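# Fit wafer body and tie bar between two pipe ends

## Task

Using any of the three arms, set the plain cylinder (the wafer body) between the two pipe ends so that each of its ends is seated within the raised ring on the pipe face it touches; then lower the tie bar fully into the slotted lugs on both pipe ends so that one head of the bar lies outside each lug. The pipe ends can be squeezed together, but springs drive them apart again. Everything must stay in place with no robot holding it; finally open the grippers and move the arms away.

## Robot and tools

Robots and cameras. There are three identical arms, arm1, arm2 and arm3. Each is a Kinova Gen3 with seven joints, a Robotiq 2F-85 two-finger gripper and a wrist camera. The hand reaches roughly 1.0 m from the joint 1 axis. Feet on the tabletop in the shared scene frame (metres; heading in degrees counter-clockwise from +x): arm1 at x=+0.55 y=+0.00 z=+0.72 heading +180; arm2 at x=+0.00 y=+0.65 z=+0.72 heading -90; arm3 at x=+0.00 y=-0.65 z=+0.72 heading +90. So all three point in toward the table centre. Cameras: arm1_cam_wrist, arm2_cam_wrist, arm3_cam_wrist, and cam_high, fixed in the room. All images are 672x504 pixels.

Frames. The scene frame has its origin on the floor and +z up. The hand point sits between the fingertips; its z axis runs along the fingers and the fingers close along its y axis. No result line prints the foot poses.

execute_actions(actions, cameras). actions is a list holding exactly one action, or empty (empty just reports state and pictures). An action is an object keyed by arm name; each arm may have a "joints" object of absolute joint targets, keyed by name. Only the arms and joints you name get new targets; ones left out may still be driving toward earlier targets. Names, units and ranges: joint1_rad, joint3_rad, joint5_rad, joint7_rad each -69.115 to 69.115 rad; joint2_rad -2.249 to 2.249; joint4_rad -2.579 to 2.579; joint6_rad -2.099 to 2.099; gripper_m 0 to 0.085 m, the fingertip gap (0 closed). Signs: joint1 positive turns the arm clockwise seen from above, and at 0 the arm extends the way its foot faces; joint2 0 is upright, positive leans forward; joint4 0 is a straight elbow, positive bends the same way as positive joint2 (with joint3 at 0); joint6 0 is a straight wrist, positive bends like positive joint4 (with joint5 at 0); joint7 positive rolls the hand counter-clockwise viewed from behind it. Joints 3 and 5 twist their links about their length. Counts as done within ±0.01 rad, gripper ±0.003 m. Every motion in an action starts at once; joints of one arm are synchronised to arrive together from rest, but a reversed command makes them halt together first, and a long move may not be finished when the result returns. Hand paths between postures can bulge outward. No action runs over 15 s. cameras is a list from arm1_cam_wrist, arm2_cam_wrist, arm3_cam_wrist, cam_high, all; omitted or null or ["all"] gives every camera, [] none. An unknown key or out-of-range number rejects the whole call with nothing moving.

wait(seconds): 0 to 10 s, no new commands; returns the same as an empty action. zoom_image(camera, region): region [x0, y0, x1, y1] in pixels of that camera's most recent full image, at most 504 by 504. read_manual(section): only licence texts. finished_scene(scene): scene 1 or 2; ends it for good after the last command is held and reports success; the next scene's task arrives in its result. Sending a reply with no tool call ends all remaining scenes.

Result lines. joint_positions reports current joints. joint_status gives how each commanded motion of the last accepted action ended: done (may sit slightly off target; resending the same target does nothing), off_target (stopped short and may keep pushing), contact_stop or time_out (target dropped, joint holds where it stopped), not_followed (a built-in collision check held back that arm's targets, shown with a joint command not followed line and usually a cause; the arm may retry them with later actions until given valid targets; the gripper part still runs). on_its_own lists motion you did not command. If a result reports a stop, any later execute_actions, wait or finished_scene calls in that same reply are skipped. MOTOR HOT appears from 60 °C; at 75 °C an OVER-TEMPERATURE FAULT lets that arm sag and its joints show limit_stop_at_motor_heat; resend the targets. Holding loads, even while you think, heats motors.

Loads and faults. Torque limits: joints 1 to 4 at 51.3 N m, joints 5 to 7 at 32.3 N m, including held weight. Reaching one freezes that arm and its gripper for 10 s and drops its remaining commands in the call. The arm does not stop on contact and keeps pressing, so avoid driving into parts or the table.

What to avoid. Robots pressing hard on each other fails and ends the run; the separation check can be too late and ignores grippers and gripper housings against other arms. Objects touching robots is fine. Do not knock anything off the work area. Loose objects may get an occasional brief shove. The robot holds the last command while you think.

Each tool is called after "Emit:" as name(argument=value, ...) on one line, values as JSON.

## Session

Emit:
execute_actions(actions=[])

Scene clock: 0.00 s.
Motor temperatures (°C, as the motors report them): arm1=[29 25 23 28 34 29 41] | arm2=[27 26 25 27 34 30 34] | arm3=[30 29 26 25 33 41 41]
arm1.joint_positions: joint1_rad=-0.009 joint2_rad=-0.398 joint3_rad=-0.079 joint4_rad=+1.509 joint5_rad=-0.035 joint6_rad=+2.027 joint7_rad=+1.479 gripper_m=+0.085
arm1.joint_status: not commanded
arm1.hand: x=+0.4320 y=-0.0029 z=+1.2276 quat_wxyz=(-0.004, -1.000, -0.025, +0.002) (m; scene frame)
arm2.joint_positions: joint1_rad=-0.008 joint2_rad=-0.397 joint3_rad=-0.073 joint4_rad=+1.512 joint5_rad=-0.031 joint6_rad=+2.023 joint7_rad=+1.480 gripper_m=+0.085
arm2.joint_status: not commanded
arm2.hand: x=+0.0096 y=+0.5278 z=+1.2444 quat_wxyz=(+0.004, -0.691, -0.723, +0.003) (m; scene frame)
arm3.joint_positions: joint1_rad=-0.007 joint2_rad=-0.398 joint3_rad=-0.073 joint4_rad=+1.514 joint5_rad=-0.035 joint6_rad=+2.027 joint7_rad=+1.476 gripper_m=+0.085
arm3.joint_status: not commanded
arm3.hand: x=+0.0033 y=-0.5260 z=+1.3205 quat_wxyz=(+0.009, +0.708, -0.707, +0.001) (m; scene frame)
pictures: arm1_cam_wrist, arm2_cam_wrist, arm3_cam_wrist, cam_high
Images, in order (width x height): arm1_cam_wrist 672x504, arm2_cam_wrist 672x504, arm3_cam_wrist 672x504, cam_high 672x504.

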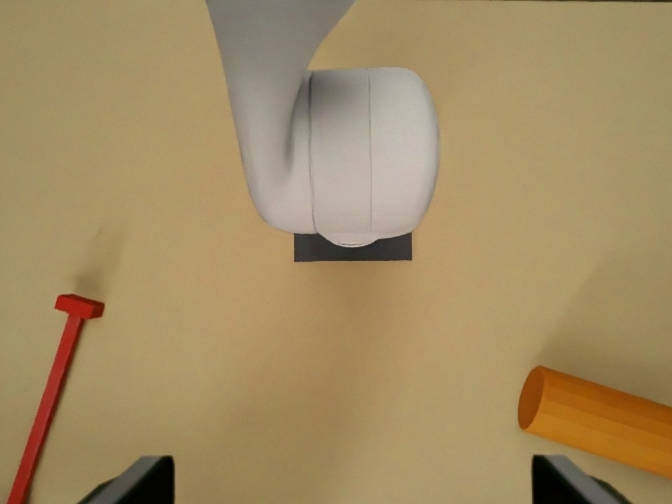

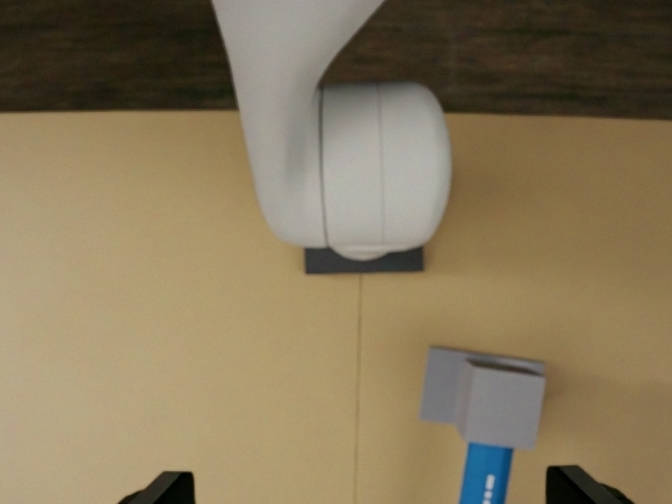

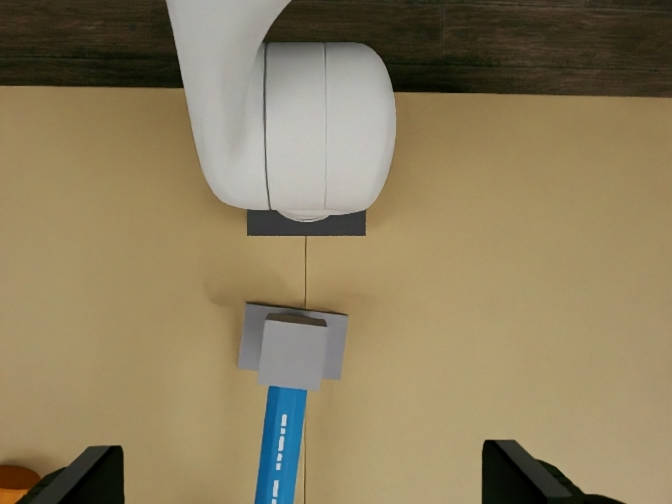

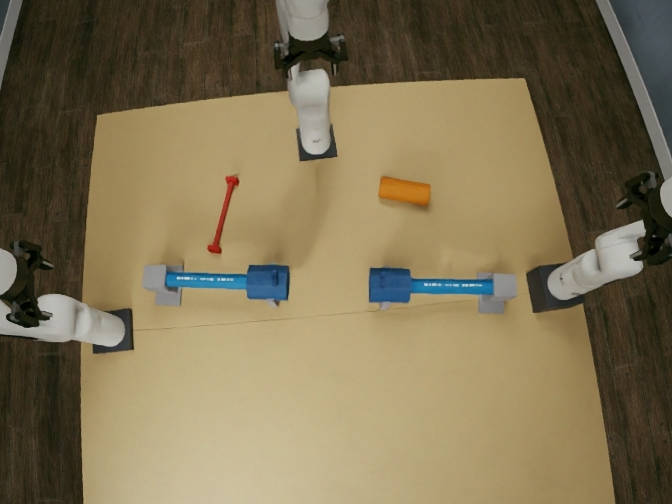

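Emit:
execute_actions(actions=[{"arm1":{"joints":{"joint1_rad":-0.92,"joint2_rad":0.107,"joint3_rad":0,"joint4_rad":2.007,"joint5_rad":0,"joint6_rad":1.028,"joint7_rad":1.92}}}], cameras=["arm1_cam_wrist","cam_high"])

Scene clock: 3.60 s.
Motor temperatures (°C, as the motors report them): arm1=[29 25 23 28 34 29 41] | arm2=[27 26 25 28 34 30 34] | arm3=[30 29 26 25 33 41 41]
arm1.joint_positions: joint1_rad=-0.920 joint2_rad=+0.107 joint3_rad=+0.000 joint4_rad=+2.007 joint5_rad=+0.000 joint6_rad=+1.028 joint7_rad=+1.920 gripper_m=+0.085
arm1.joint_status: all done
arm1.hand: x=+0.3511 y=-0.2419 z=+0.9579 quat_wxyz=(-0.002, -0.792, -0.610, +0.003) (m; scene frame)
arm2.joint_positions: joint1_rad=-0.008 joint2_rad=-0.397 joint3_rad=-0.073 joint4_rad=+1.512 joint5_rad=-0.031 joint6_rad=+2.023 joint7_rad=+1.480 gripper_m=+0.085
arm2.joint_status: not commanded
arm2.hand: x=+0.0096 y=+0.5278 z=+1.2444 quat_wxyz=(+0.004, -0.691, -0.723, +0.003) (m; scene frame)
arm3.joint_positions: joint1_rad=-0.007 joint2_rad=-0.398 joint3_rad=-0.073 joint4_rad=+1.514 joint5_rad=-0.035 joint6_rad=+2.027 joint7_rad=+1.476 gripper_m=+0.085
arm3.joint_status: not commanded
arm3.hand: x=+0.0033 y=-0.5260 z=+1.3205 quat_wxyz=(+0.009, +0.708, -0.707, +0.001) (m; scene frame)
pictures: arm1_cam_wrist, cam_high
Images, in order (width x height): arm1_cam_wrist 672x504, cam_high 672x504.

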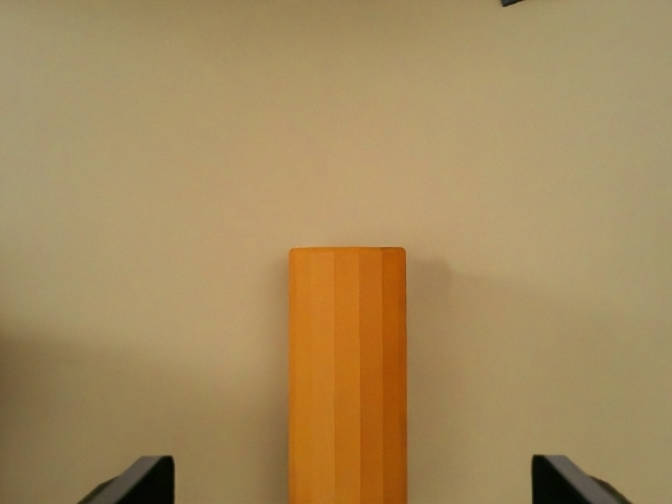

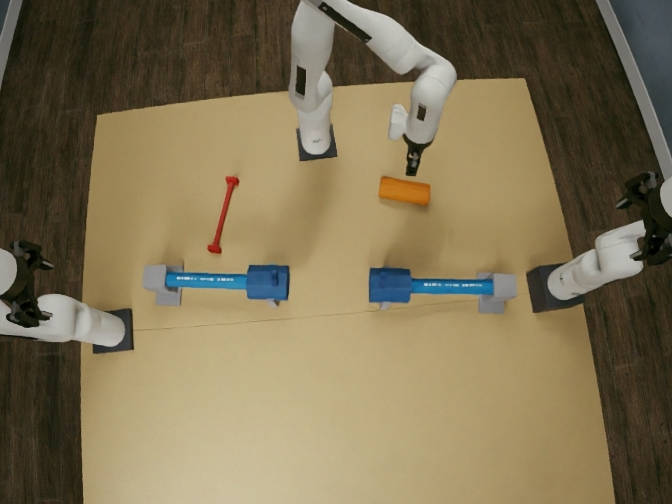

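Emit:
execute_actions(actions=[{"arm1":{"joints":{"joint1_rad":-0.953,"joint2_rad":0.596,"joint4_rad":2.2226,"joint6_rad":0.323,"joint7_rad":1.887}}}], cameras=["arm1_cam_wrist","cam_high"])

Emit:
execute_actions(actions=[{"arm1":{"joints":{"gripper_m":0.04}}}], cameras=["arm1_cam_wrist"])

Scene clock: 7.13 s.
Motor temperatures (°C, as the motors report them): arm1=[29 25 23 28 34 29 41] | arm2=[27 26 25 28 34 30 34] | arm3=[30 29 26 25 33 41 41]
arm1.joint_positions: joint1_rad=-0.953 joint2_rad=+0.596 joint3_rad=+0.000 joint4_rad=+2.223 joint5_rad=+0.000 joint6_rad=+0.323 joint7_rad=+1.887 gripper_m=+0.085
arm1.joint_status: all done
arm1.hand: x=+0.3468 y=-0.2686 z=+0.7525 quat_wxyz=(-0.002, -0.792, -0.610, +0.003) (m; scene frame)
arm2.joint_positions: joint1_rad=-0.008 joint2_rad=-0.397 joint3_rad=-0.073 joint4_rad=+1.512 joint5_rad=-0.031 joint6_rad=+2.023 joint7_rad=+1.480 gripper_m=+0.085
arm2.joint_status: not commanded
arm2.hand: x=+0.0096 y=+0.5278 z=+1.2444 quat_wxyz=(+0.004, -0.691, -0.723, +0.003) (m; scene frame)
arm3.joint_positions: joint1_rad=-0.007 joint2_rad=-0.398 joint3_rad=-0.073 joint4_rad=+1.514 joint5_rad=-0.035 joint6_rad=+2.027 joint7_rad=+1.476 gripper_m=+0.085
arm3.joint_status: not commanded
arm3.hand: x=+0.0033 y=-0.5260 z=+1.3205 quat_wxyz=(+0.009, +0.708, -0.707, +0.001) (m; scene frame)
pictures: arm1_cam_wrist, cam_high
Images, in order (width x height): arm1_cam_wrist 672x504, cam_high 672x504.

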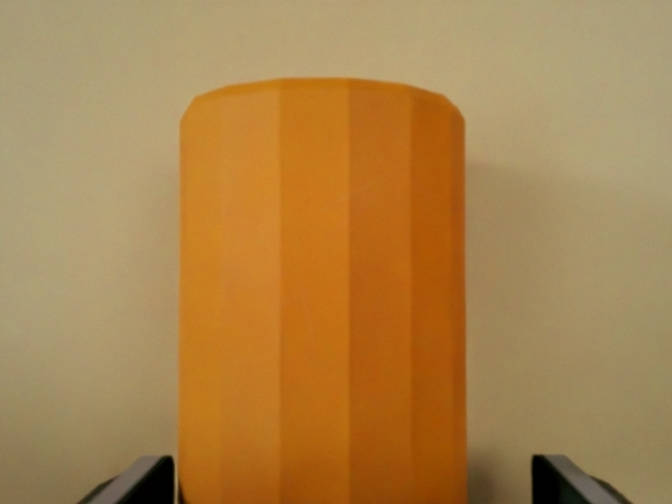

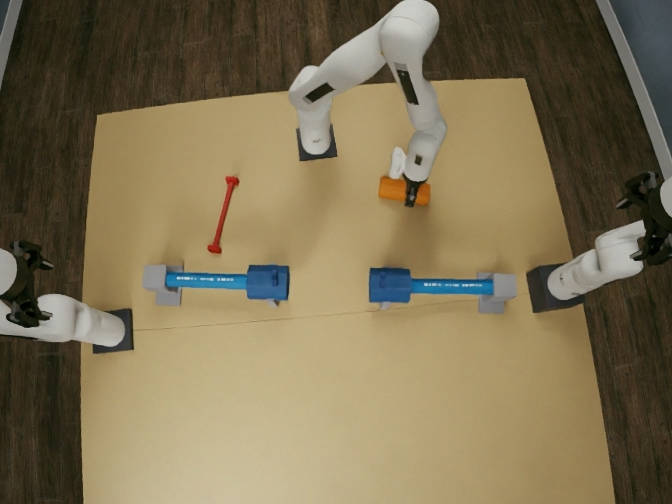

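Scene clock: 7.97 s.
Motor temperatures (°C, as the motors report them): arm1=[29 25 23 28 34 29 41] | arm2=[27 26 25 28 34 30 34] | arm3=[30 29 26 25 33 41 41]
arm1.joint_positions: joint1_rad=-0.953 joint2_rad=+0.593 joint3_rad=+0.000 joint4_rad=+2.223 joint5_rad=+0.000 joint6_rad=+0.324 joint7_rad=+1.887 gripper_m=+0.061
arm1.joint_status: gripper_m off_target (ended at +0.061, target +0.040)
arm1.hand: x=+0.3464 y=-0.2687 z=+0.7533 quat_wxyz=(-0.003, -0.792, -0.610, +0.004) (m; scene frame)
arm2.joint_positions: joint1_rad=-0.008 joint2_rad=-0.397 joint3_rad=-0.073 joint4_rad=+1.512 joint5_rad=-0.031 joint6_rad=+2.023 joint7_rad=+1.480 gripper_m=+0.085
arm2.joint_status: not commanded
arm2.hand: x=+0.0096 y=+0.5278 z=+1.2444 quat_wxyz=(+0.004, -0.691, -0.723, +0.003) (m; scene frame)
arm3.joint_positions: joint1_rad=-0.007 joint2_rad=-0.398 joint3_rad=-0.073 joint4_rad=+1.514 joint5_rad=-0.035 joint6_rad=+2.027 joint7_rad=+1.476 gripper_m=+0.085
arm3.joint_status: not commanded
arm3.hand: x=+0.0033 y=-0.5260 z=+1.3205 quat_wxyz=(+0.009, +0.708, -0.707, +0.001) (m; scene frame)
pictures: arm1_cam_wrist
Images, in order (width x height): arm1_cam_wrist 672x504.

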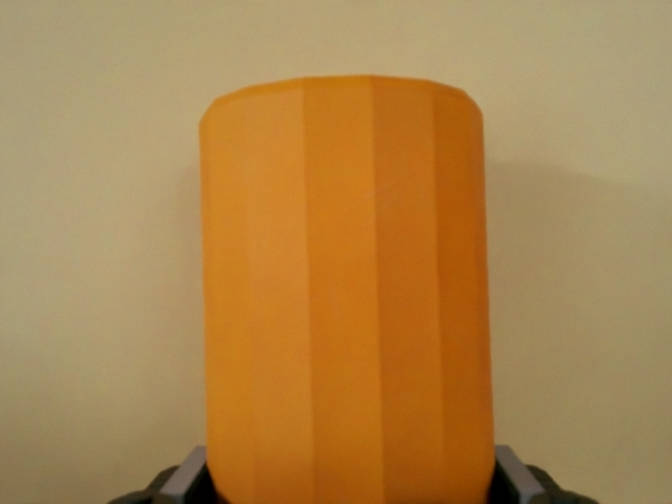

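Emit:
execute_actions(actions=[{"arm1":{"joints":{"joint1_rad":-0.084,"joint2_rad":0.335,"joint4_rad":1.4913,"joint6_rad":1.315,"joint7_rad":2.892}}}], cameras=["arm1_cam_wrist","cam_high"])

Scene clock: 10.40 s.
Motor temperatures (°C, as the motors report them): arm1=[29 25 23 28 34 29 41] | arm2=[27 26 25 28 34 30 34] | arm3=[30 29 26 25 33 41 41]
arm1.joint_positions: joint1_rad=-0.084 joint2_rad=+0.336 joint3_rad=+0.000 joint4_rad=+1.492 joint5_rad=+0.000 joint6_rad=+1.315 joint7_rad=+2.892 gripper_m=+0.061
arm1.joint_status: all done
arm1.hand: x=+0.1089 y=-0.0298 z=+1.0179 quat_wxyz=(-0.003, -0.749, -0.663, +0.003) (m; scene frame)
arm2.joint_positions: joint1_rad=-0.008 joint2_rad=-0.397 joint3_rad=-0.073 joint4_rad=+1.512 joint5_rad=-0.031 joint6_rad=+2.023 joint7_rad=+1.480 gripper_m=+0.085
arm2.joint_status: not commanded
arm2.hand: x=+0.0096 y=+0.5278 z=+1.2444 quat_wxyz=(+0.004, -0.691, -0.723, +0.003) (m; scene frame)
arm3.joint_positions: joint1_rad=-0.007 joint2_rad=-0.398 joint3_rad=-0.073 joint4_rad=+1.514 joint5_rad=-0.035 joint6_rad=+2.027 joint7_rad=+1.476 gripper_m=+0.085
arm3.joint_status: not commanded
arm3.hand: x=+0.0033 y=-0.5260 z=+1.3205 quat_wxyz=(+0.009, +0.708, -0.707, +0.001) (m; scene frame)
pictures: arm1_cam_wrist, cam_high
Images, in order (width x height): arm1_cam_wrist 672x504, cam_high 672x504.

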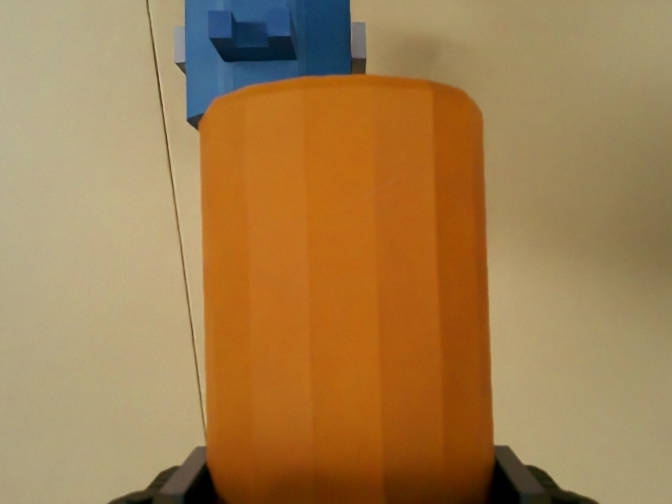

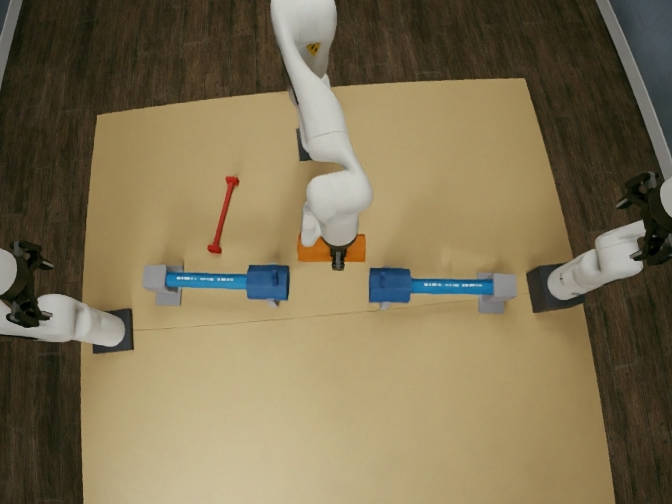

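Emit:
execute_actions(actions=[{"arm1":{"joints":{"joint1_rad":-0.06,"joint2_rad":0.4258,"joint4_rad":1.354,"joint6_rad":1.362,"joint7_rad":2.916}}}], cameras=["arm1_cam_wrist"])

Scene clock: 11.60 s.
Motor temperatures (°C, as the motors report them): arm1=[29 25 23 28 34 29 41] | arm2=[27 26 25 28 34 30 34] | arm3=[30 29 26 25 33 41 41]
arm1.joint_positions: joint1_rad=-0.060 joint2_rad=+0.427 joint3_rad=+0.000 joint4_rad=+1.355 joint5_rad=+0.000 joint6_rad=+1.362 joint7_rad=+2.916 gripper_m=+0.061
arm1.joint_status: all done
arm1.hand: x=+0.0698 y=-0.0231 z=+1.0180 quat_wxyz=(-0.003, -0.749, -0.663, +0.002) (m; scene frame)
arm2.joint_positions: joint1_rad=-0.008 joint2_rad=-0.397 joint3_rad=-0.073 joint4_rad=+1.512 joint5_rad=-0.031 joint6_rad=+2.023 joint7_rad=+1.480 gripper_m=+0.085
arm2.joint_status: not commanded
arm2.hand: x=+0.0096 y=+0.5278 z=+1.2444 quat_wxyz=(+0.004, -0.691, -0.723, +0.003) (m; scene frame)
arm3.joint_positions: joint1_rad=-0.007 joint2_rad=-0.398 joint3_rad=-0.073 joint4_rad=+1.514 joint5_rad=-0.035 joint6_rad=+2.027 joint7_rad=+1.476 gripper_m=+0.085
arm3.joint_status: not commanded
arm3.hand: x=+0.0033 y=-0.5260 z=+1.3205 quat_wxyz=(+0.009, +0.708, -0.707, +0.001) (m; scene frame)
pictures: arm1_cam_wrist
Images, in order (width x height): arm1_cam_wrist 672x504.

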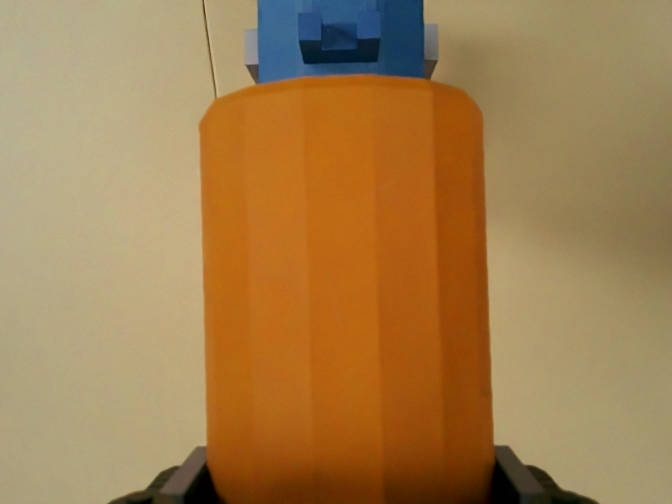

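Emit:
execute_actions(actions=[{"arm1":{"joints":{"joint2_rad":0.6486,"joint4_rad":1.6856,"joint6_rad":0.8074}},"arm2":{"joints":{"joint1_rad":-0.269,"joint2_rad":0.253,"joint3_rad":0,"joint4_rad":1.726,"joint5_rad":0,"joint6_rad":1.163,"joint7_rad":1.10,"gripper_m":0.06}},"arm3":{"joints":{"joint1_rad":0.10,"joint2_rad":0.222,"joint3_rad":0,"joint4_rad":2.0547,"joint5_rad":0,"joint6_rad":0.865,"joint7_rad":1.47,"gripper_m":0.06}}}])

Scene clock: 13.83 s.
Motor temperatures (°C, as the motors report them): arm1=[29 25 23 28 34 29 41] | arm2=[27 26 25 28 34 30 34] | arm3=[30 29 26 25 33 41 41]
arm1.joint_positions: joint1_rad=-0.060 joint2_rad=+0.650 joint3_rad=+0.000 joint4_rad=+1.686 joint5_rad=+0.000 joint6_rad=+0.807 joint7_rad=+2.916 gripper_m=+0.061
arm1.joint_status: all done
arm1.hand: x=+0.0696 y=-0.0246 z=+0.8180 quat_wxyz=(-0.003, -0.749, -0.663, +0.002) (m; scene frame)
arm2.joint_positions: joint1_rad=-0.269 joint2_rad=+0.253 joint3_rad=+0.000 joint4_rad=+1.726 joint5_rad=+0.000 joint6_rad=+1.163 joint7_rad=+1.100 gripper_m=+0.060
arm2.joint_status: all done
arm2.hand: x=+0.1013 y=+0.2671 z=+0.9988 quat_wxyz=(+0.005, -0.760, -0.650, +0.002) (m; scene frame)
arm3.joint_positions: joint1_rad=+0.100 joint2_rad=+0.222 joint3_rad=+0.000 joint4_rad=+2.055 joint5_rad=+0.000 joint6_rad=+0.865 joint7_rad=+1.470 gripper_m=+0.060
arm3.joint_status: all done
arm3.hand: x=+0.0570 y=-0.3199 z=+0.9985 quat_wxyz=(+0.006, +0.635, -0.772, +0.002) (m; scene frame)
pictures: arm1_cam_wrist, arm2_cam_wrist, arm3_cam_wrist, cam_high
Images, in order (width x height): arm1_cam_wrist 672x504, arm2_cam_wrist 672x504, arm3_cam_wrist 672x504, cam_high 672x504.

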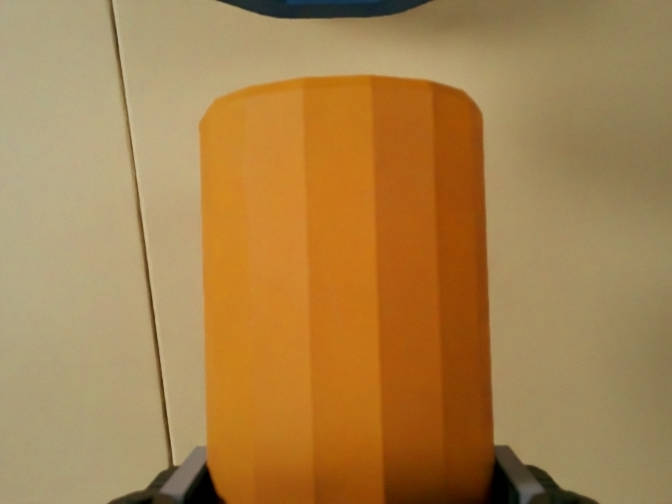

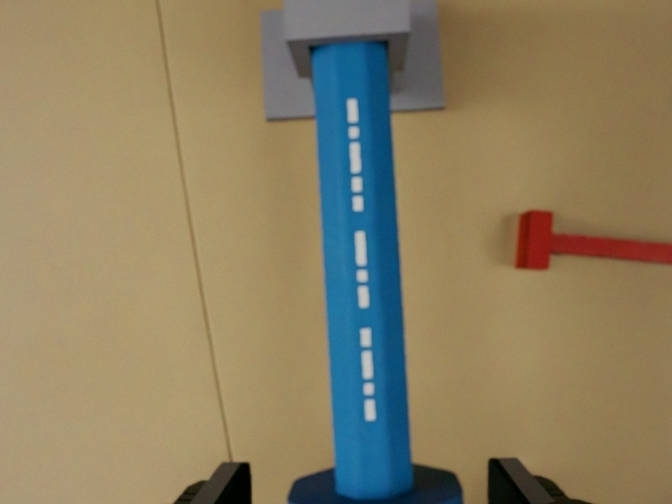

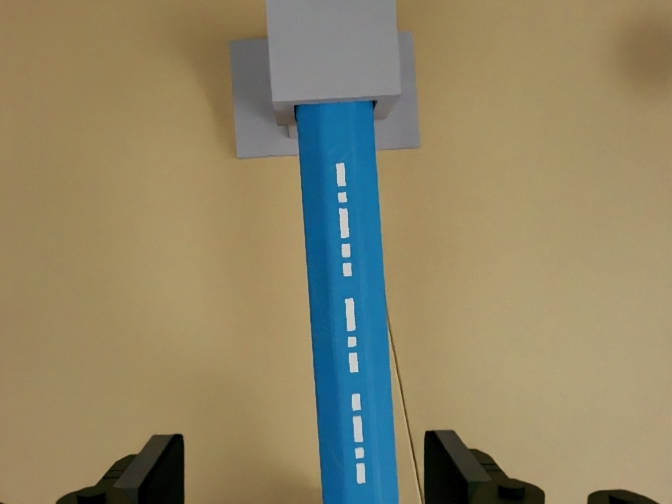

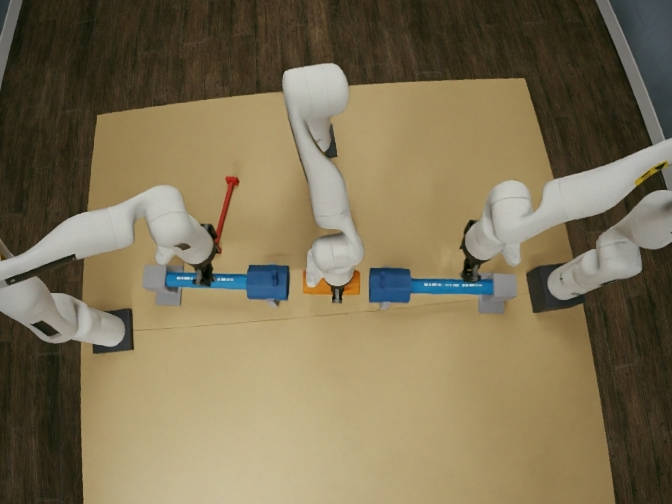

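Emit:
execute_actions(actions=[{"arm2":{"joints":{"joint2_rad":0.5168,"joint4_rad":1.9913,"joint6_rad":0.6335,"joint7_rad":1.14,"gripper_m":0.065}},"arm3":{"joints":{"joint1_rad":0.03,"joint2_rad":0.6316,"joint4_rad":2.2412,"joint6_rad":0.2688,"joint7_rad":1.54,"gripper_m":0.065}}}], cameras=["arm2_cam_wrist","arm3_cam_wrist","cam_high"])

Scene clock: 15.57 s.
Motor temperatures (°C, as the motors report them): arm1=[29 25 23 28 34 29 41] | arm2=[27 26 25 28 34 30 34] | arm3=[30 29 26 25 33 41 41]
arm1.joint_positions: joint1_rad=-0.060 joint2_rad=+0.650 joint3_rad=+0.000 joint4_rad=+1.686 joint5_rad=+0.000 joint6_rad=+0.807 joint7_rad=+2.916 gripper_m=+0.061
arm1.joint_status: not commanded
arm1.hand: x=+0.0696 y=-0.0246 z=+0.8180 quat_wxyz=(-0.003, -0.749, -0.663, +0.002) (m; scene frame)
arm2.joint_positions: joint1_rad=-0.269 joint2_rad=+0.517 joint3_rad=+0.000 joint4_rad=+1.991 joint5_rad=+0.000 joint6_rad=+0.633 joint7_rad=+1.140 gripper_m=+0.065
arm2.joint_status: all done
arm2.hand: x=+0.0997 y=+0.2675 z=+0.8285 quat_wxyz=(+0.005, -0.746, -0.665, +0.002) (m; scene frame)
arm3.joint_positions: joint1_rad=+0.030 joint2_rad=+0.631 joint3_rad=+0.000 joint4_rad=+2.241 joint5_rad=+0.000 joint6_rad=+0.269 joint7_rad=+1.540 gripper_m=+0.065
arm3.joint_status: all done
arm3.hand: x=+0.0326 y=-0.3186 z=+0.8287 quat_wxyz=(+0.007, +0.688, -0.726, +0.001) (m; scene frame)
pictures: arm2_cam_wrist, arm3_cam_wrist, cam_high
Images, in order (width x height): arm2_cam_wrist 672x504, arm3_cam_wrist 672x504, cam_high 672x504.

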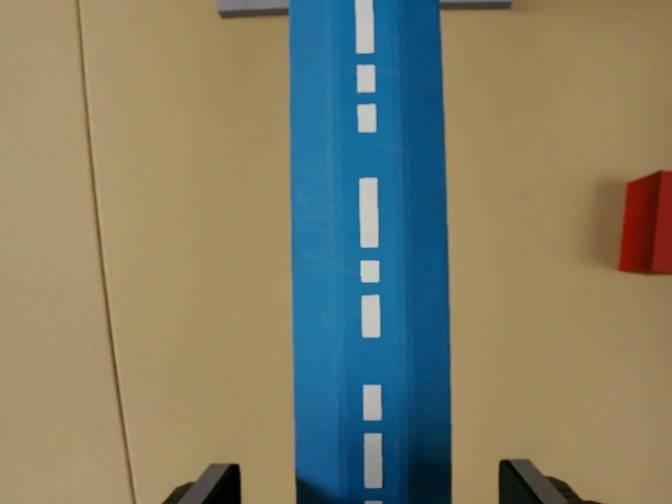

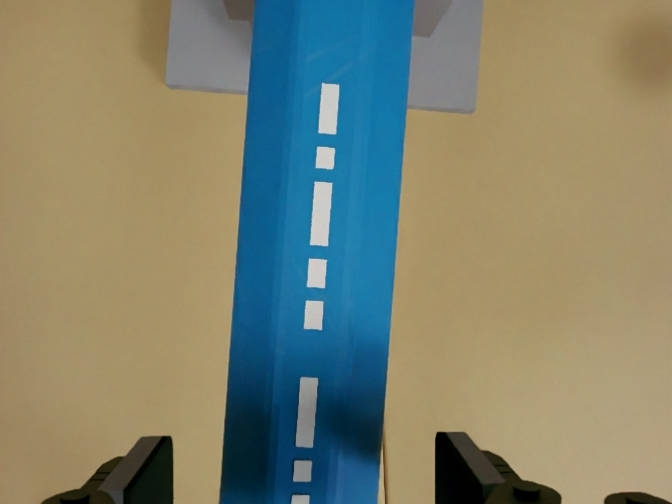

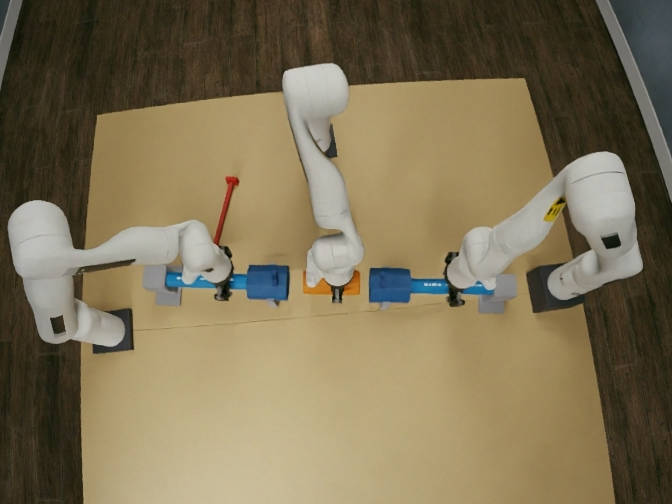

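Emit:
execute_actions(actions=[{"arm2":{"joints":{"joint1_rad":-0.21,"joint2_rad":0.632,"joint4_rad":1.7455,"joint6_rad":0.7641,"joint7_rad":1.20}},"arm3":{"joints":{"joint1_rad":0.037,"joint2_rad":0.7852,"joint4_rad":1.7655,"joint6_rad":0.5909,"joint7_rad":1.47}}}])

Scene clock: 19.27 s.
Motor temperatures (°C, as the motors report them): arm1=[29 25 23 28 34 29 41] | arm2=[27 26 25 28 34 30 34] | arm3=[30 29 26 25 33 41 41]
arm1.joint_positions: joint1_rad=-0.059 joint2_rad=+0.650 joint3_rad=+0.001 joint4_rad=+1.686 joint5_rad=+0.000 joint6_rad=+0.808 joint7_rad=+2.916 gripper_m=+0.061
arm1.joint_status: not commanded
arm1.hand: x=+0.0696 y=-0.0234 z=+0.8181 quat_wxyz=(-0.002, -0.749, -0.662, +0.002) (m; scene frame)
arm2.joint_positions: joint1_rad=-0.211 joint2_rad=+0.632 joint3_rad=-0.001 joint4_rad=+1.750 joint5_rad=-0.001 joint6_rad=+0.769 joint7_rad=+1.199 gripper_m=+0.065
arm2.joint_status: all done
arm2.hand: x=+0.0955 y=+0.1967 z=+0.8275 quat_wxyz=(+0.009, -0.746, -0.666, +0.000) (m; scene frame)
arm3.joint_positions: joint1_rad=+0.039 joint2_rad=+0.786 joint3_rad=+0.000 joint4_rad=+1.784 joint5_rad=+0.000 joint6_rad=+0.609 joint7_rad=+1.468 gripper_m=+0.065
arm3.joint_status: joint4_rad time_out (moved -0.457 of -0.476); joint6_rad time_out (moved +0.340 of +0.322); the others done
arm3.hand: x=+0.0396 y=-0.1948 z=+0.8239 quat_wxyz=(+0.019, +0.658, -0.753, +0.015) (m; scene frame)
pictures: arm1_cam_wrist, arm2_cam_wrist, arm3_cam_wrist, cam_high
Images, in order (width x height): arm1_cam_wrist 672x504, arm2_cam_wrist 672x504, arm3_cam_wrist 672x504, cam_high 672x504.

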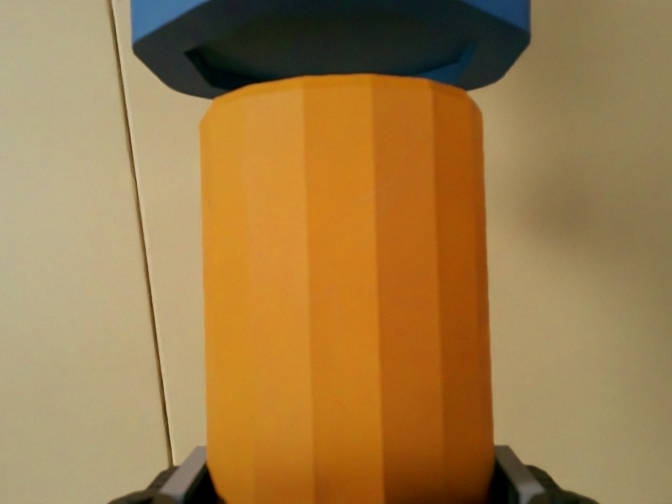

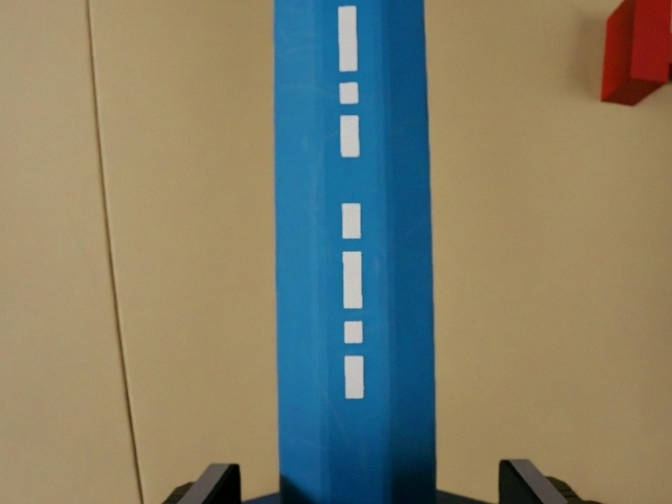

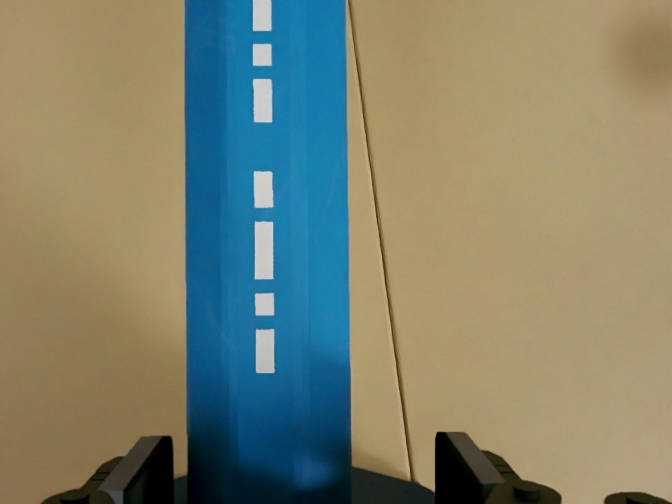

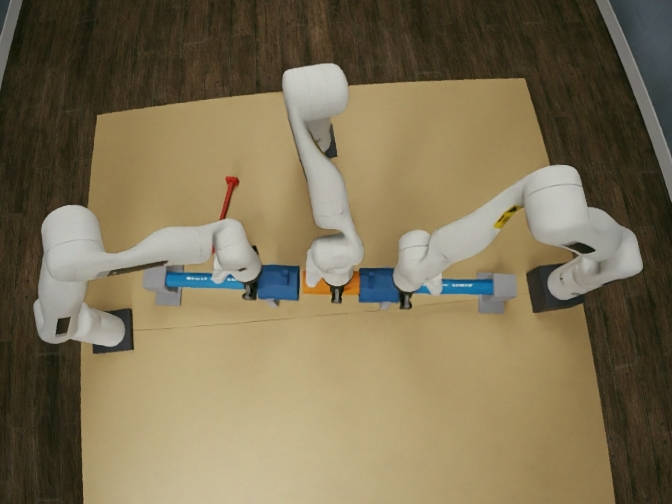

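Emit:
execute_actions(actions=[{"arm1":{"joints":{"joint2_rad":0.6539,"joint4_rad":1.6745,"joint6_rad":0.8132}}}], cameras=[])

Emit:
execute_actions(actions=[{"arm2":{"joints":{"joint1_rad":-0.19,"joint2_rad":0.664,"joint4_rad":1.6768,"joint6_rad":0.801,"joint7_rad":1.22}}}], cameras=["arm1_cam_wrist","cam_high"])

Scene clock: 19.93 s.
Motor temperatures (°C, as the motors report them): arm1=[29 25 23 28 34 29 41] | arm2=[27 26 25 28 34 30 34] | arm3=[30 29 26 25 33 41 41]
arm1.joint_positions: joint1_rad=-0.059 joint2_rad=+0.656 joint3_rad=+0.001 joint4_rad=+1.676 joint5_rad=+0.001 joint6_rad=+0.814 joint7_rad=+2.916 gripper_m=+0.061
arm1.joint_status: all done
arm1.hand: x=+0.0676 y=-0.0232 z=+0.8176 quat_wxyz=(-0.003, -0.749, -0.662, +0.001) (m; scene frame)
arm2.joint_positions: joint1_rad=-0.211 joint2_rad=+0.632 joint3_rad=-0.001 joint4_rad=+1.750 joint5_rad=-0.001 joint6_rad=+0.769 joint7_rad=+1.199 gripper_m=+0.065
arm2.joint_status: not commanded
arm2.hand: x=+0.0955 y=+0.1967 z=+0.8275 quat_wxyz=(+0.009, -0.746, -0.666, +0.000) (m; scene frame)
arm3.joint_positions: joint1_rad=+0.039 joint2_rad=+0.786 joint3_rad=+0.000 joint4_rad=+1.784 joint5_rad=+0.000 joint6_rad=+0.609 joint7_rad=+1.468 gripper_m=+0.065
arm3.joint_status: not commanded
arm3.hand: x=+0.0396 y=-0.1948 z=+0.8239 quat_wxyz=(+0.019, +0.658, -0.753, +0.015) (m; scene frame)
pictures: none
No camera images: the call's "cameras" was empty. Leave "cameras" out to get every camera's image.

Scene clock: 22.10 s.
Motor temperatures (°C, as the motors report them): arm1=[29 25 23 28 34 29 41] | arm2=[27 26 25 28 34 30 34] | arm3=[30 29 26 25 33 41 41]
arm1.joint_positions: joint1_rad=-0.060 joint2_rad=+0.656 joint3_rad=+0.000 joint4_rad=+1.676 joint5_rad=+0.000 joint6_rad=+0.813 joint7_rad=+2.916 gripper_m=+0.061
arm1.joint_status: not commanded
arm1.hand: x=+0.0669 y=-0.0243 z=+0.8178 quat_wxyz=(-0.003, -0.749, -0.663, +0.002) (m; scene frame)
arm2.joint_positions: joint1_rad=-0.197 joint2_rad=+0.662 joint3_rad=-0.002 joint4_rad=+1.691 joint5_rad=-0.002 joint6_rad=+0.818 joint7_rad=+1.218 gripper_m=+0.065
arm2.joint_status: joint4_rad time_out (moved -0.059 of -0.073); joint6_rad time_out (moved +0.049 of +0.032); the others done
arm2.hand: x=+0.0925 y=+0.1857 z=+0.8262 quat_wxyz=(+0.017, -0.744, -0.668, -0.006) (m; scene frame)
arm3.joint_positions: joint1_rad=+0.039 joint2_rad=+0.786 joint3_rad=+0.000 joint4_rad=+1.785 joint5_rad=-0.001 joint6_rad=+0.611 joint7_rad=+1.468 gripper_m=+0.065
arm3.joint_status: not commanded
arm3.hand: x=+0.0394 y=-0.1961 z=+0.8237 quat_wxyz=(+0.020, +0.658, -0.753, +0.016) (m; scene frame)
pictures: arm1_cam_wrist, cam_high
Images, in order (width x height): arm1_cam_wrist 672x504, cam_high 672x504.

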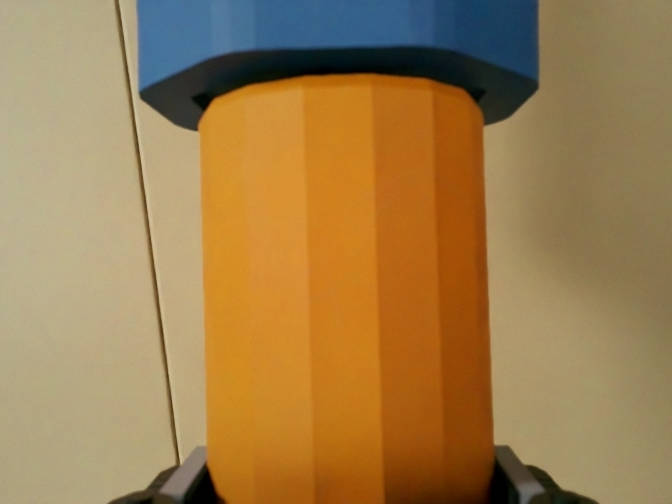

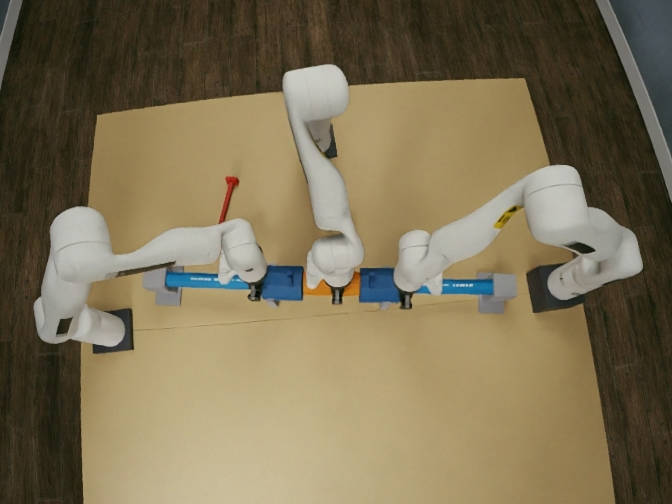

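Emit:
execute_actions(actions=[{"arm1":{"joints":{"gripper_m":0.085}}}], cameras=[])

Emit:
execute_actions(actions=[{"arm1":{"joints":{"joint2_rad":0.4258,"joint4_rad":1.354,"joint6_rad":1.362}}}], cameras=["arm1_cam_wrist","cam_high"])

Scene clock: 23.17 s.
Motor temperatures (°C, as the motors report them): arm1=[29 25 23 28 34 29 41] | arm2=[27 26 25 28 34 30 34] | arm3=[30 29 26 25 33 41 41]
arm1.joint_positions: joint1_rad=-0.060 joint2_rad=+0.654 joint3_rad=+0.000 joint4_rad=+1.674 joint5_rad=+0.000 joint6_rad=+0.813 joint7_rad=+2.916 gripper_m=+0.085
arm1.joint_status: all done
arm1.hand: x=+0.0659 y=-0.0250 z=+0.8190 quat_wxyz=(-0.002, -0.749, -0.663, +0.003) (m; scene frame)
arm2.joint_positions: joint1_rad=-0.197 joint2_rad=+0.662 joint3_rad=-0.003 joint4_rad=+1.692 joint5_rad=-0.002 joint6_rad=+0.819 joint7_rad=+1.218 gripper_m=+0.065
arm2.joint_status: not commanded
arm2.hand: x=+0.0927 y=+0.1862 z=+0.8261 quat_wxyz=(+0.018, -0.744, -0.668, -0.006) (m; scene frame)
arm3.joint_positions: joint1_rad=+0.039 joint2_rad=+0.786 joint3_rad=+0.000 joint4_rad=+1.785 joint5_rad=-0.001 joint6_rad=+0.611 joint7_rad=+1.468 gripper_m=+0.065
arm3.joint_status: not commanded
arm3.hand: x=+0.0394 y=-0.1960 z=+0.8237 quat_wxyz=(+0.020, +0.658, -0.753, +0.016) (m; scene frame)
pictures: none
No camera images: the call's "cameras" was empty. Leave "cameras" out to get every camera's image.

Scene clock: 24.60 s.
Motor temperatures (°C, as the motors report them): arm1=[29 25 23 28 34 29 41] | arm2=[27 26 25 28 34 30 34] | arm3=[30 29 26 25 33 41 41]
arm1.joint_positions: joint1_rad=-0.060 joint2_rad=+0.426 joint3_rad=+0.000 joint4_rad=+1.354 joint5_rad=+0.000 joint6_rad=+1.362 joint7_rad=+2.916 gripper_m=+0.085
arm1.joint_status: all done
arm1.hand: x=+0.0694 y=-0.0231 z=+1.0189 quat_wxyz=(-0.002, -0.749, -0.663, +0.003) (m; scene frame)
arm2.joint_positions: joint1_rad=-0.197 joint2_rad=+0.662 joint3_rad=-0.003 joint4_rad=+1.692 joint5_rad=-0.002 joint6_rad=+0.819 joint7_rad=+1.218 gripper_m=+0.065
arm2.joint_status: not commanded
arm2.hand: x=+0.0927 y=+0.1862 z=+0.8261 quat_wxyz=(+0.018, -0.744, -0.668, -0.006) (m; scene frame)
arm3.joint_positions: joint1_rad=+0.039 joint2_rad=+0.786 joint3_rad=+0.000 joint4_rad=+1.785 joint5_rad=-0.001 joint6_rad=+0.611 joint7_rad=+1.468 gripper_m=+0.065
arm3.joint_status: not commanded
arm3.hand: x=+0.0394 y=-0.1960 z=+0.8237 quat_wxyz=(+0.020, +0.658, -0.753, +0.016) (m; scene frame)
pictures: arm1_cam_wrist, cam_high
Images, in order (width x height): arm1_cam_wrist 672x504, cam_high 672x504.

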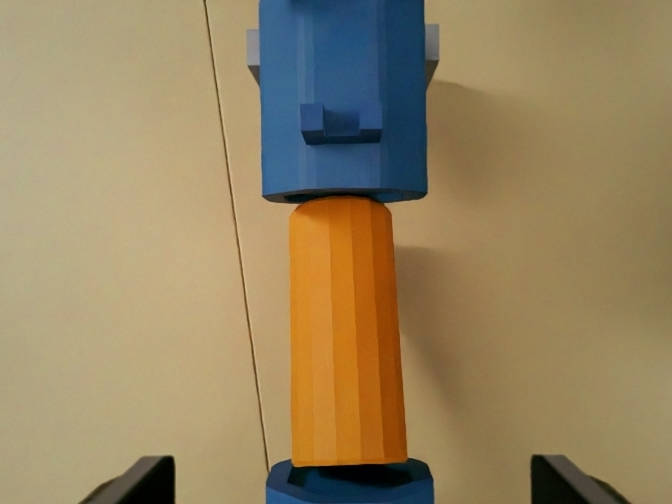

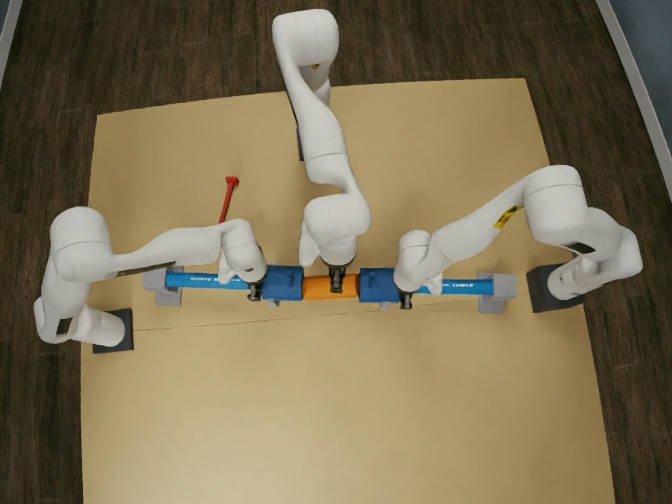

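Emit:
execute_actions(actions=[{"arm1":{"joints":{"joint2_rad":0.6738,"joint4_rad":1.6981,"joint6_rad":0.7697}}}], cameras=[])

Emit:
execute_actions(actions=[{"arm1":{"joints":{"gripper_m":0.04}}}], cameras=[])

Emit:
execute_actions(actions=[{"arm2":{"joints":{"joint1_rad":-0.269,"joint2_rad":0.5168,"joint4_rad":1.9913,"joint6_rad":0.6335,"joint7_rad":1.14}},"arm3":{"joints":{"joint1_rad":0.05,"joint2_rad":0.71,"joint4_rad":1.98,"joint6_rad":0.45,"joint7_rad":1.49}}}], cameras=["arm1_cam_wrist","cam_high"])

Scene clock: 26.40 s.
Motor temperatures (°C, as the motors report them): arm1=[29 25 23 28 34 29 41] | arm2=[27 26 25 28 34 30 34] | arm3=[30 29 26 25 33 41 41]
arm1.joint_positions: joint1_rad=-0.060 joint2_rad=+0.674 joint3_rad=+0.000 joint4_rad=+1.698 joint5_rad=+0.000 joint6_rad=+0.770 joint7_rad=+2.916 gripper_m=+0.085
arm1.joint_status: all done
arm1.hand: x=+0.0689 y=-0.0248 z=+0.8041 quat_wxyz=(-0.002, -0.749, -0.663, +0.003) (m; scene frame)
arm2.joint_positions: joint1_rad=-0.197 joint2_rad=+0.662 joint3_rad=-0.003 joint4_rad=+1.692 joint5_rad=-0.002 joint6_rad=+0.819 joint7_rad=+1.218 gripper_m=+0.065
arm2.joint_status: not commanded
arm2.hand: x=+0.0927 y=+0.1862 z=+0.8261 quat_wxyz=(+0.018, -0.744, -0.668, -0.006) (m; scene frame)
arm3.joint_positions: joint1_rad=+0.039 joint2_rad=+0.786 joint3_rad=+0.000 joint4_rad=+1.785 joint5_rad=-0.001 joint6_rad=+0.611 joint7_rad=+1.468 gripper_m=+0.065
arm3.joint_status: not commanded
arm3.hand: x=+0.0394 y=-0.1960 z=+0.8237 quat_wxyz=(+0.020, +0.658, -0.753, +0.016) (m; scene frame)
pictures: none
No camera images: the call's "cameras" was empty. Leave "cameras" out to get every camera's image.

Scene clock: 27.23 s.
Motor temperatures (°C, as the motors report them): arm1=[29 25 23 28 34 29 41] | arm2=[27 26 25 28 34 30 34] | arm3=[30 29 26 25 33 41 41]
arm1.joint_positions: joint1_rad=-0.059 joint2_rad=+0.671 joint3_rad=+0.001 joint4_rad=+1.696 joint5_rad=+0.001 joint6_rad=+0.769 joint7_rad=+2.916 gripper_m=+0.059
arm1.joint_status: gripper_m off_target (ended at +0.059, target +0.040)
arm1.hand: x=+0.0665 y=-0.0238 z=+0.8061 quat_wxyz=(+0.000, -0.749, -0.662, +0.006) (m; scene frame)
arm2.joint_positions: joint1_rad=-0.198 joint2_rad=+0.662 joint3_rad=-0.003 joint4_rad=+1.692 joint5_rad=-0.003 joint6_rad=+0.819 joint7_rad=+1.218 gripper_m=+0.065
arm2.joint_status: not commanded
arm2.hand: x=+0.0930 y=+0.1865 z=+0.8261 quat_wxyz=(+0.018, -0.744, -0.668, -0.007) (m; scene frame)
arm3.joint_positions: joint1_rad=+0.039 joint2_rad=+0.786 joint3_rad=+0.000 joint4_rad=+1.785 joint5_rad=-0.001 joint6_rad=+0.611 joint7_rad=+1.468 gripper_m=+0.065
arm3.joint_status: not commanded
arm3.hand: x=+0.0396 y=-0.1962 z=+0.8237 quat_wxyz=(+0.020, +0.657, -0.753, +0.016) (m; scene frame)
pictures: none
No camera images: the call's "cameras" was empty. Leave "cameras" out to get every camera's image.

Scene clock: 28.63 s.
Motor temperatures (°C, as the motors report them): arm1=[29 25 23 28 34 29 41] | arm2=[27 26 25 28 34 30 34] | arm3=[30 29 26 25 33 41 41]
arm1.joint_positions: joint1_rad=-0.060 joint2_rad=+0.675 joint3_rad=+0.000 joint4_rad=+1.699 joint5_rad=+0.000 joint6_rad=+0.770 joint7_rad=+2.916 gripper_m=+0.059
arm1.joint_status: not commanded
arm1.hand: x=+0.0696 y=-0.0247 z=+0.8031 quat_wxyz=(-0.003, -0.749, -0.663, +0.002) (m; scene frame)
arm2.joint_positions: joint1_rad=-0.269 joint2_rad=+0.517 joint3_rad=+0.000 joint4_rad=+1.991 joint5_rad=+0.000 joint6_rad=+0.633 joint7_rad=+1.140 gripper_m=+0.065
arm2.joint_status: all done
arm2.hand: x=+0.0997 y=+0.2675 z=+0.8285 quat_wxyz=(+0.005, -0.746, -0.665, +0.002) (m; scene frame)
arm3.joint_positions: joint1_rad=+0.050 joint2_rad=+0.710 joint3_rad=+0.000 joint4_rad=+1.980 joint5_rad=+0.000 joint6_rad=+0.450 joint7_rad=+1.490 gripper_m=+0.065
arm3.joint_status: all done
arm3.hand: x=+0.0426 y=-0.2394 z=+0.8273 quat_wxyz=(+0.006, +0.662, -0.750, +0.001) (m; scene frame)
pictures: arm1_cam_wrist, cam_high
Images, in order (width x height): arm1_cam_wrist 672x504, cam_high 672x504.

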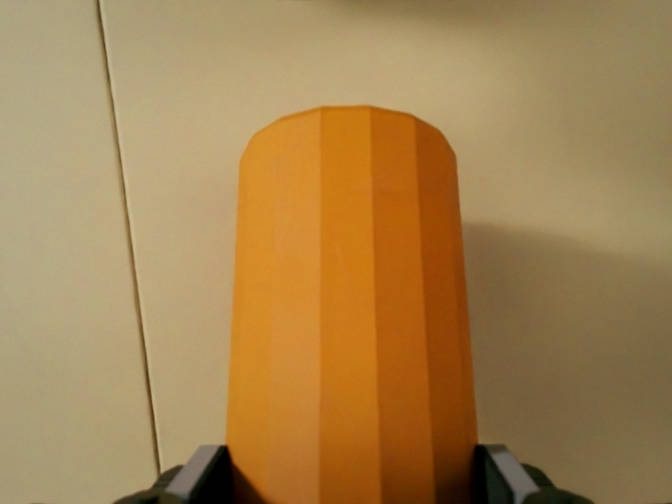

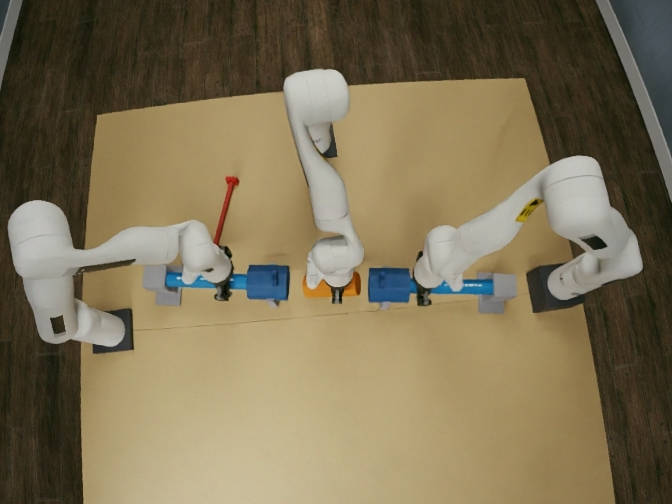

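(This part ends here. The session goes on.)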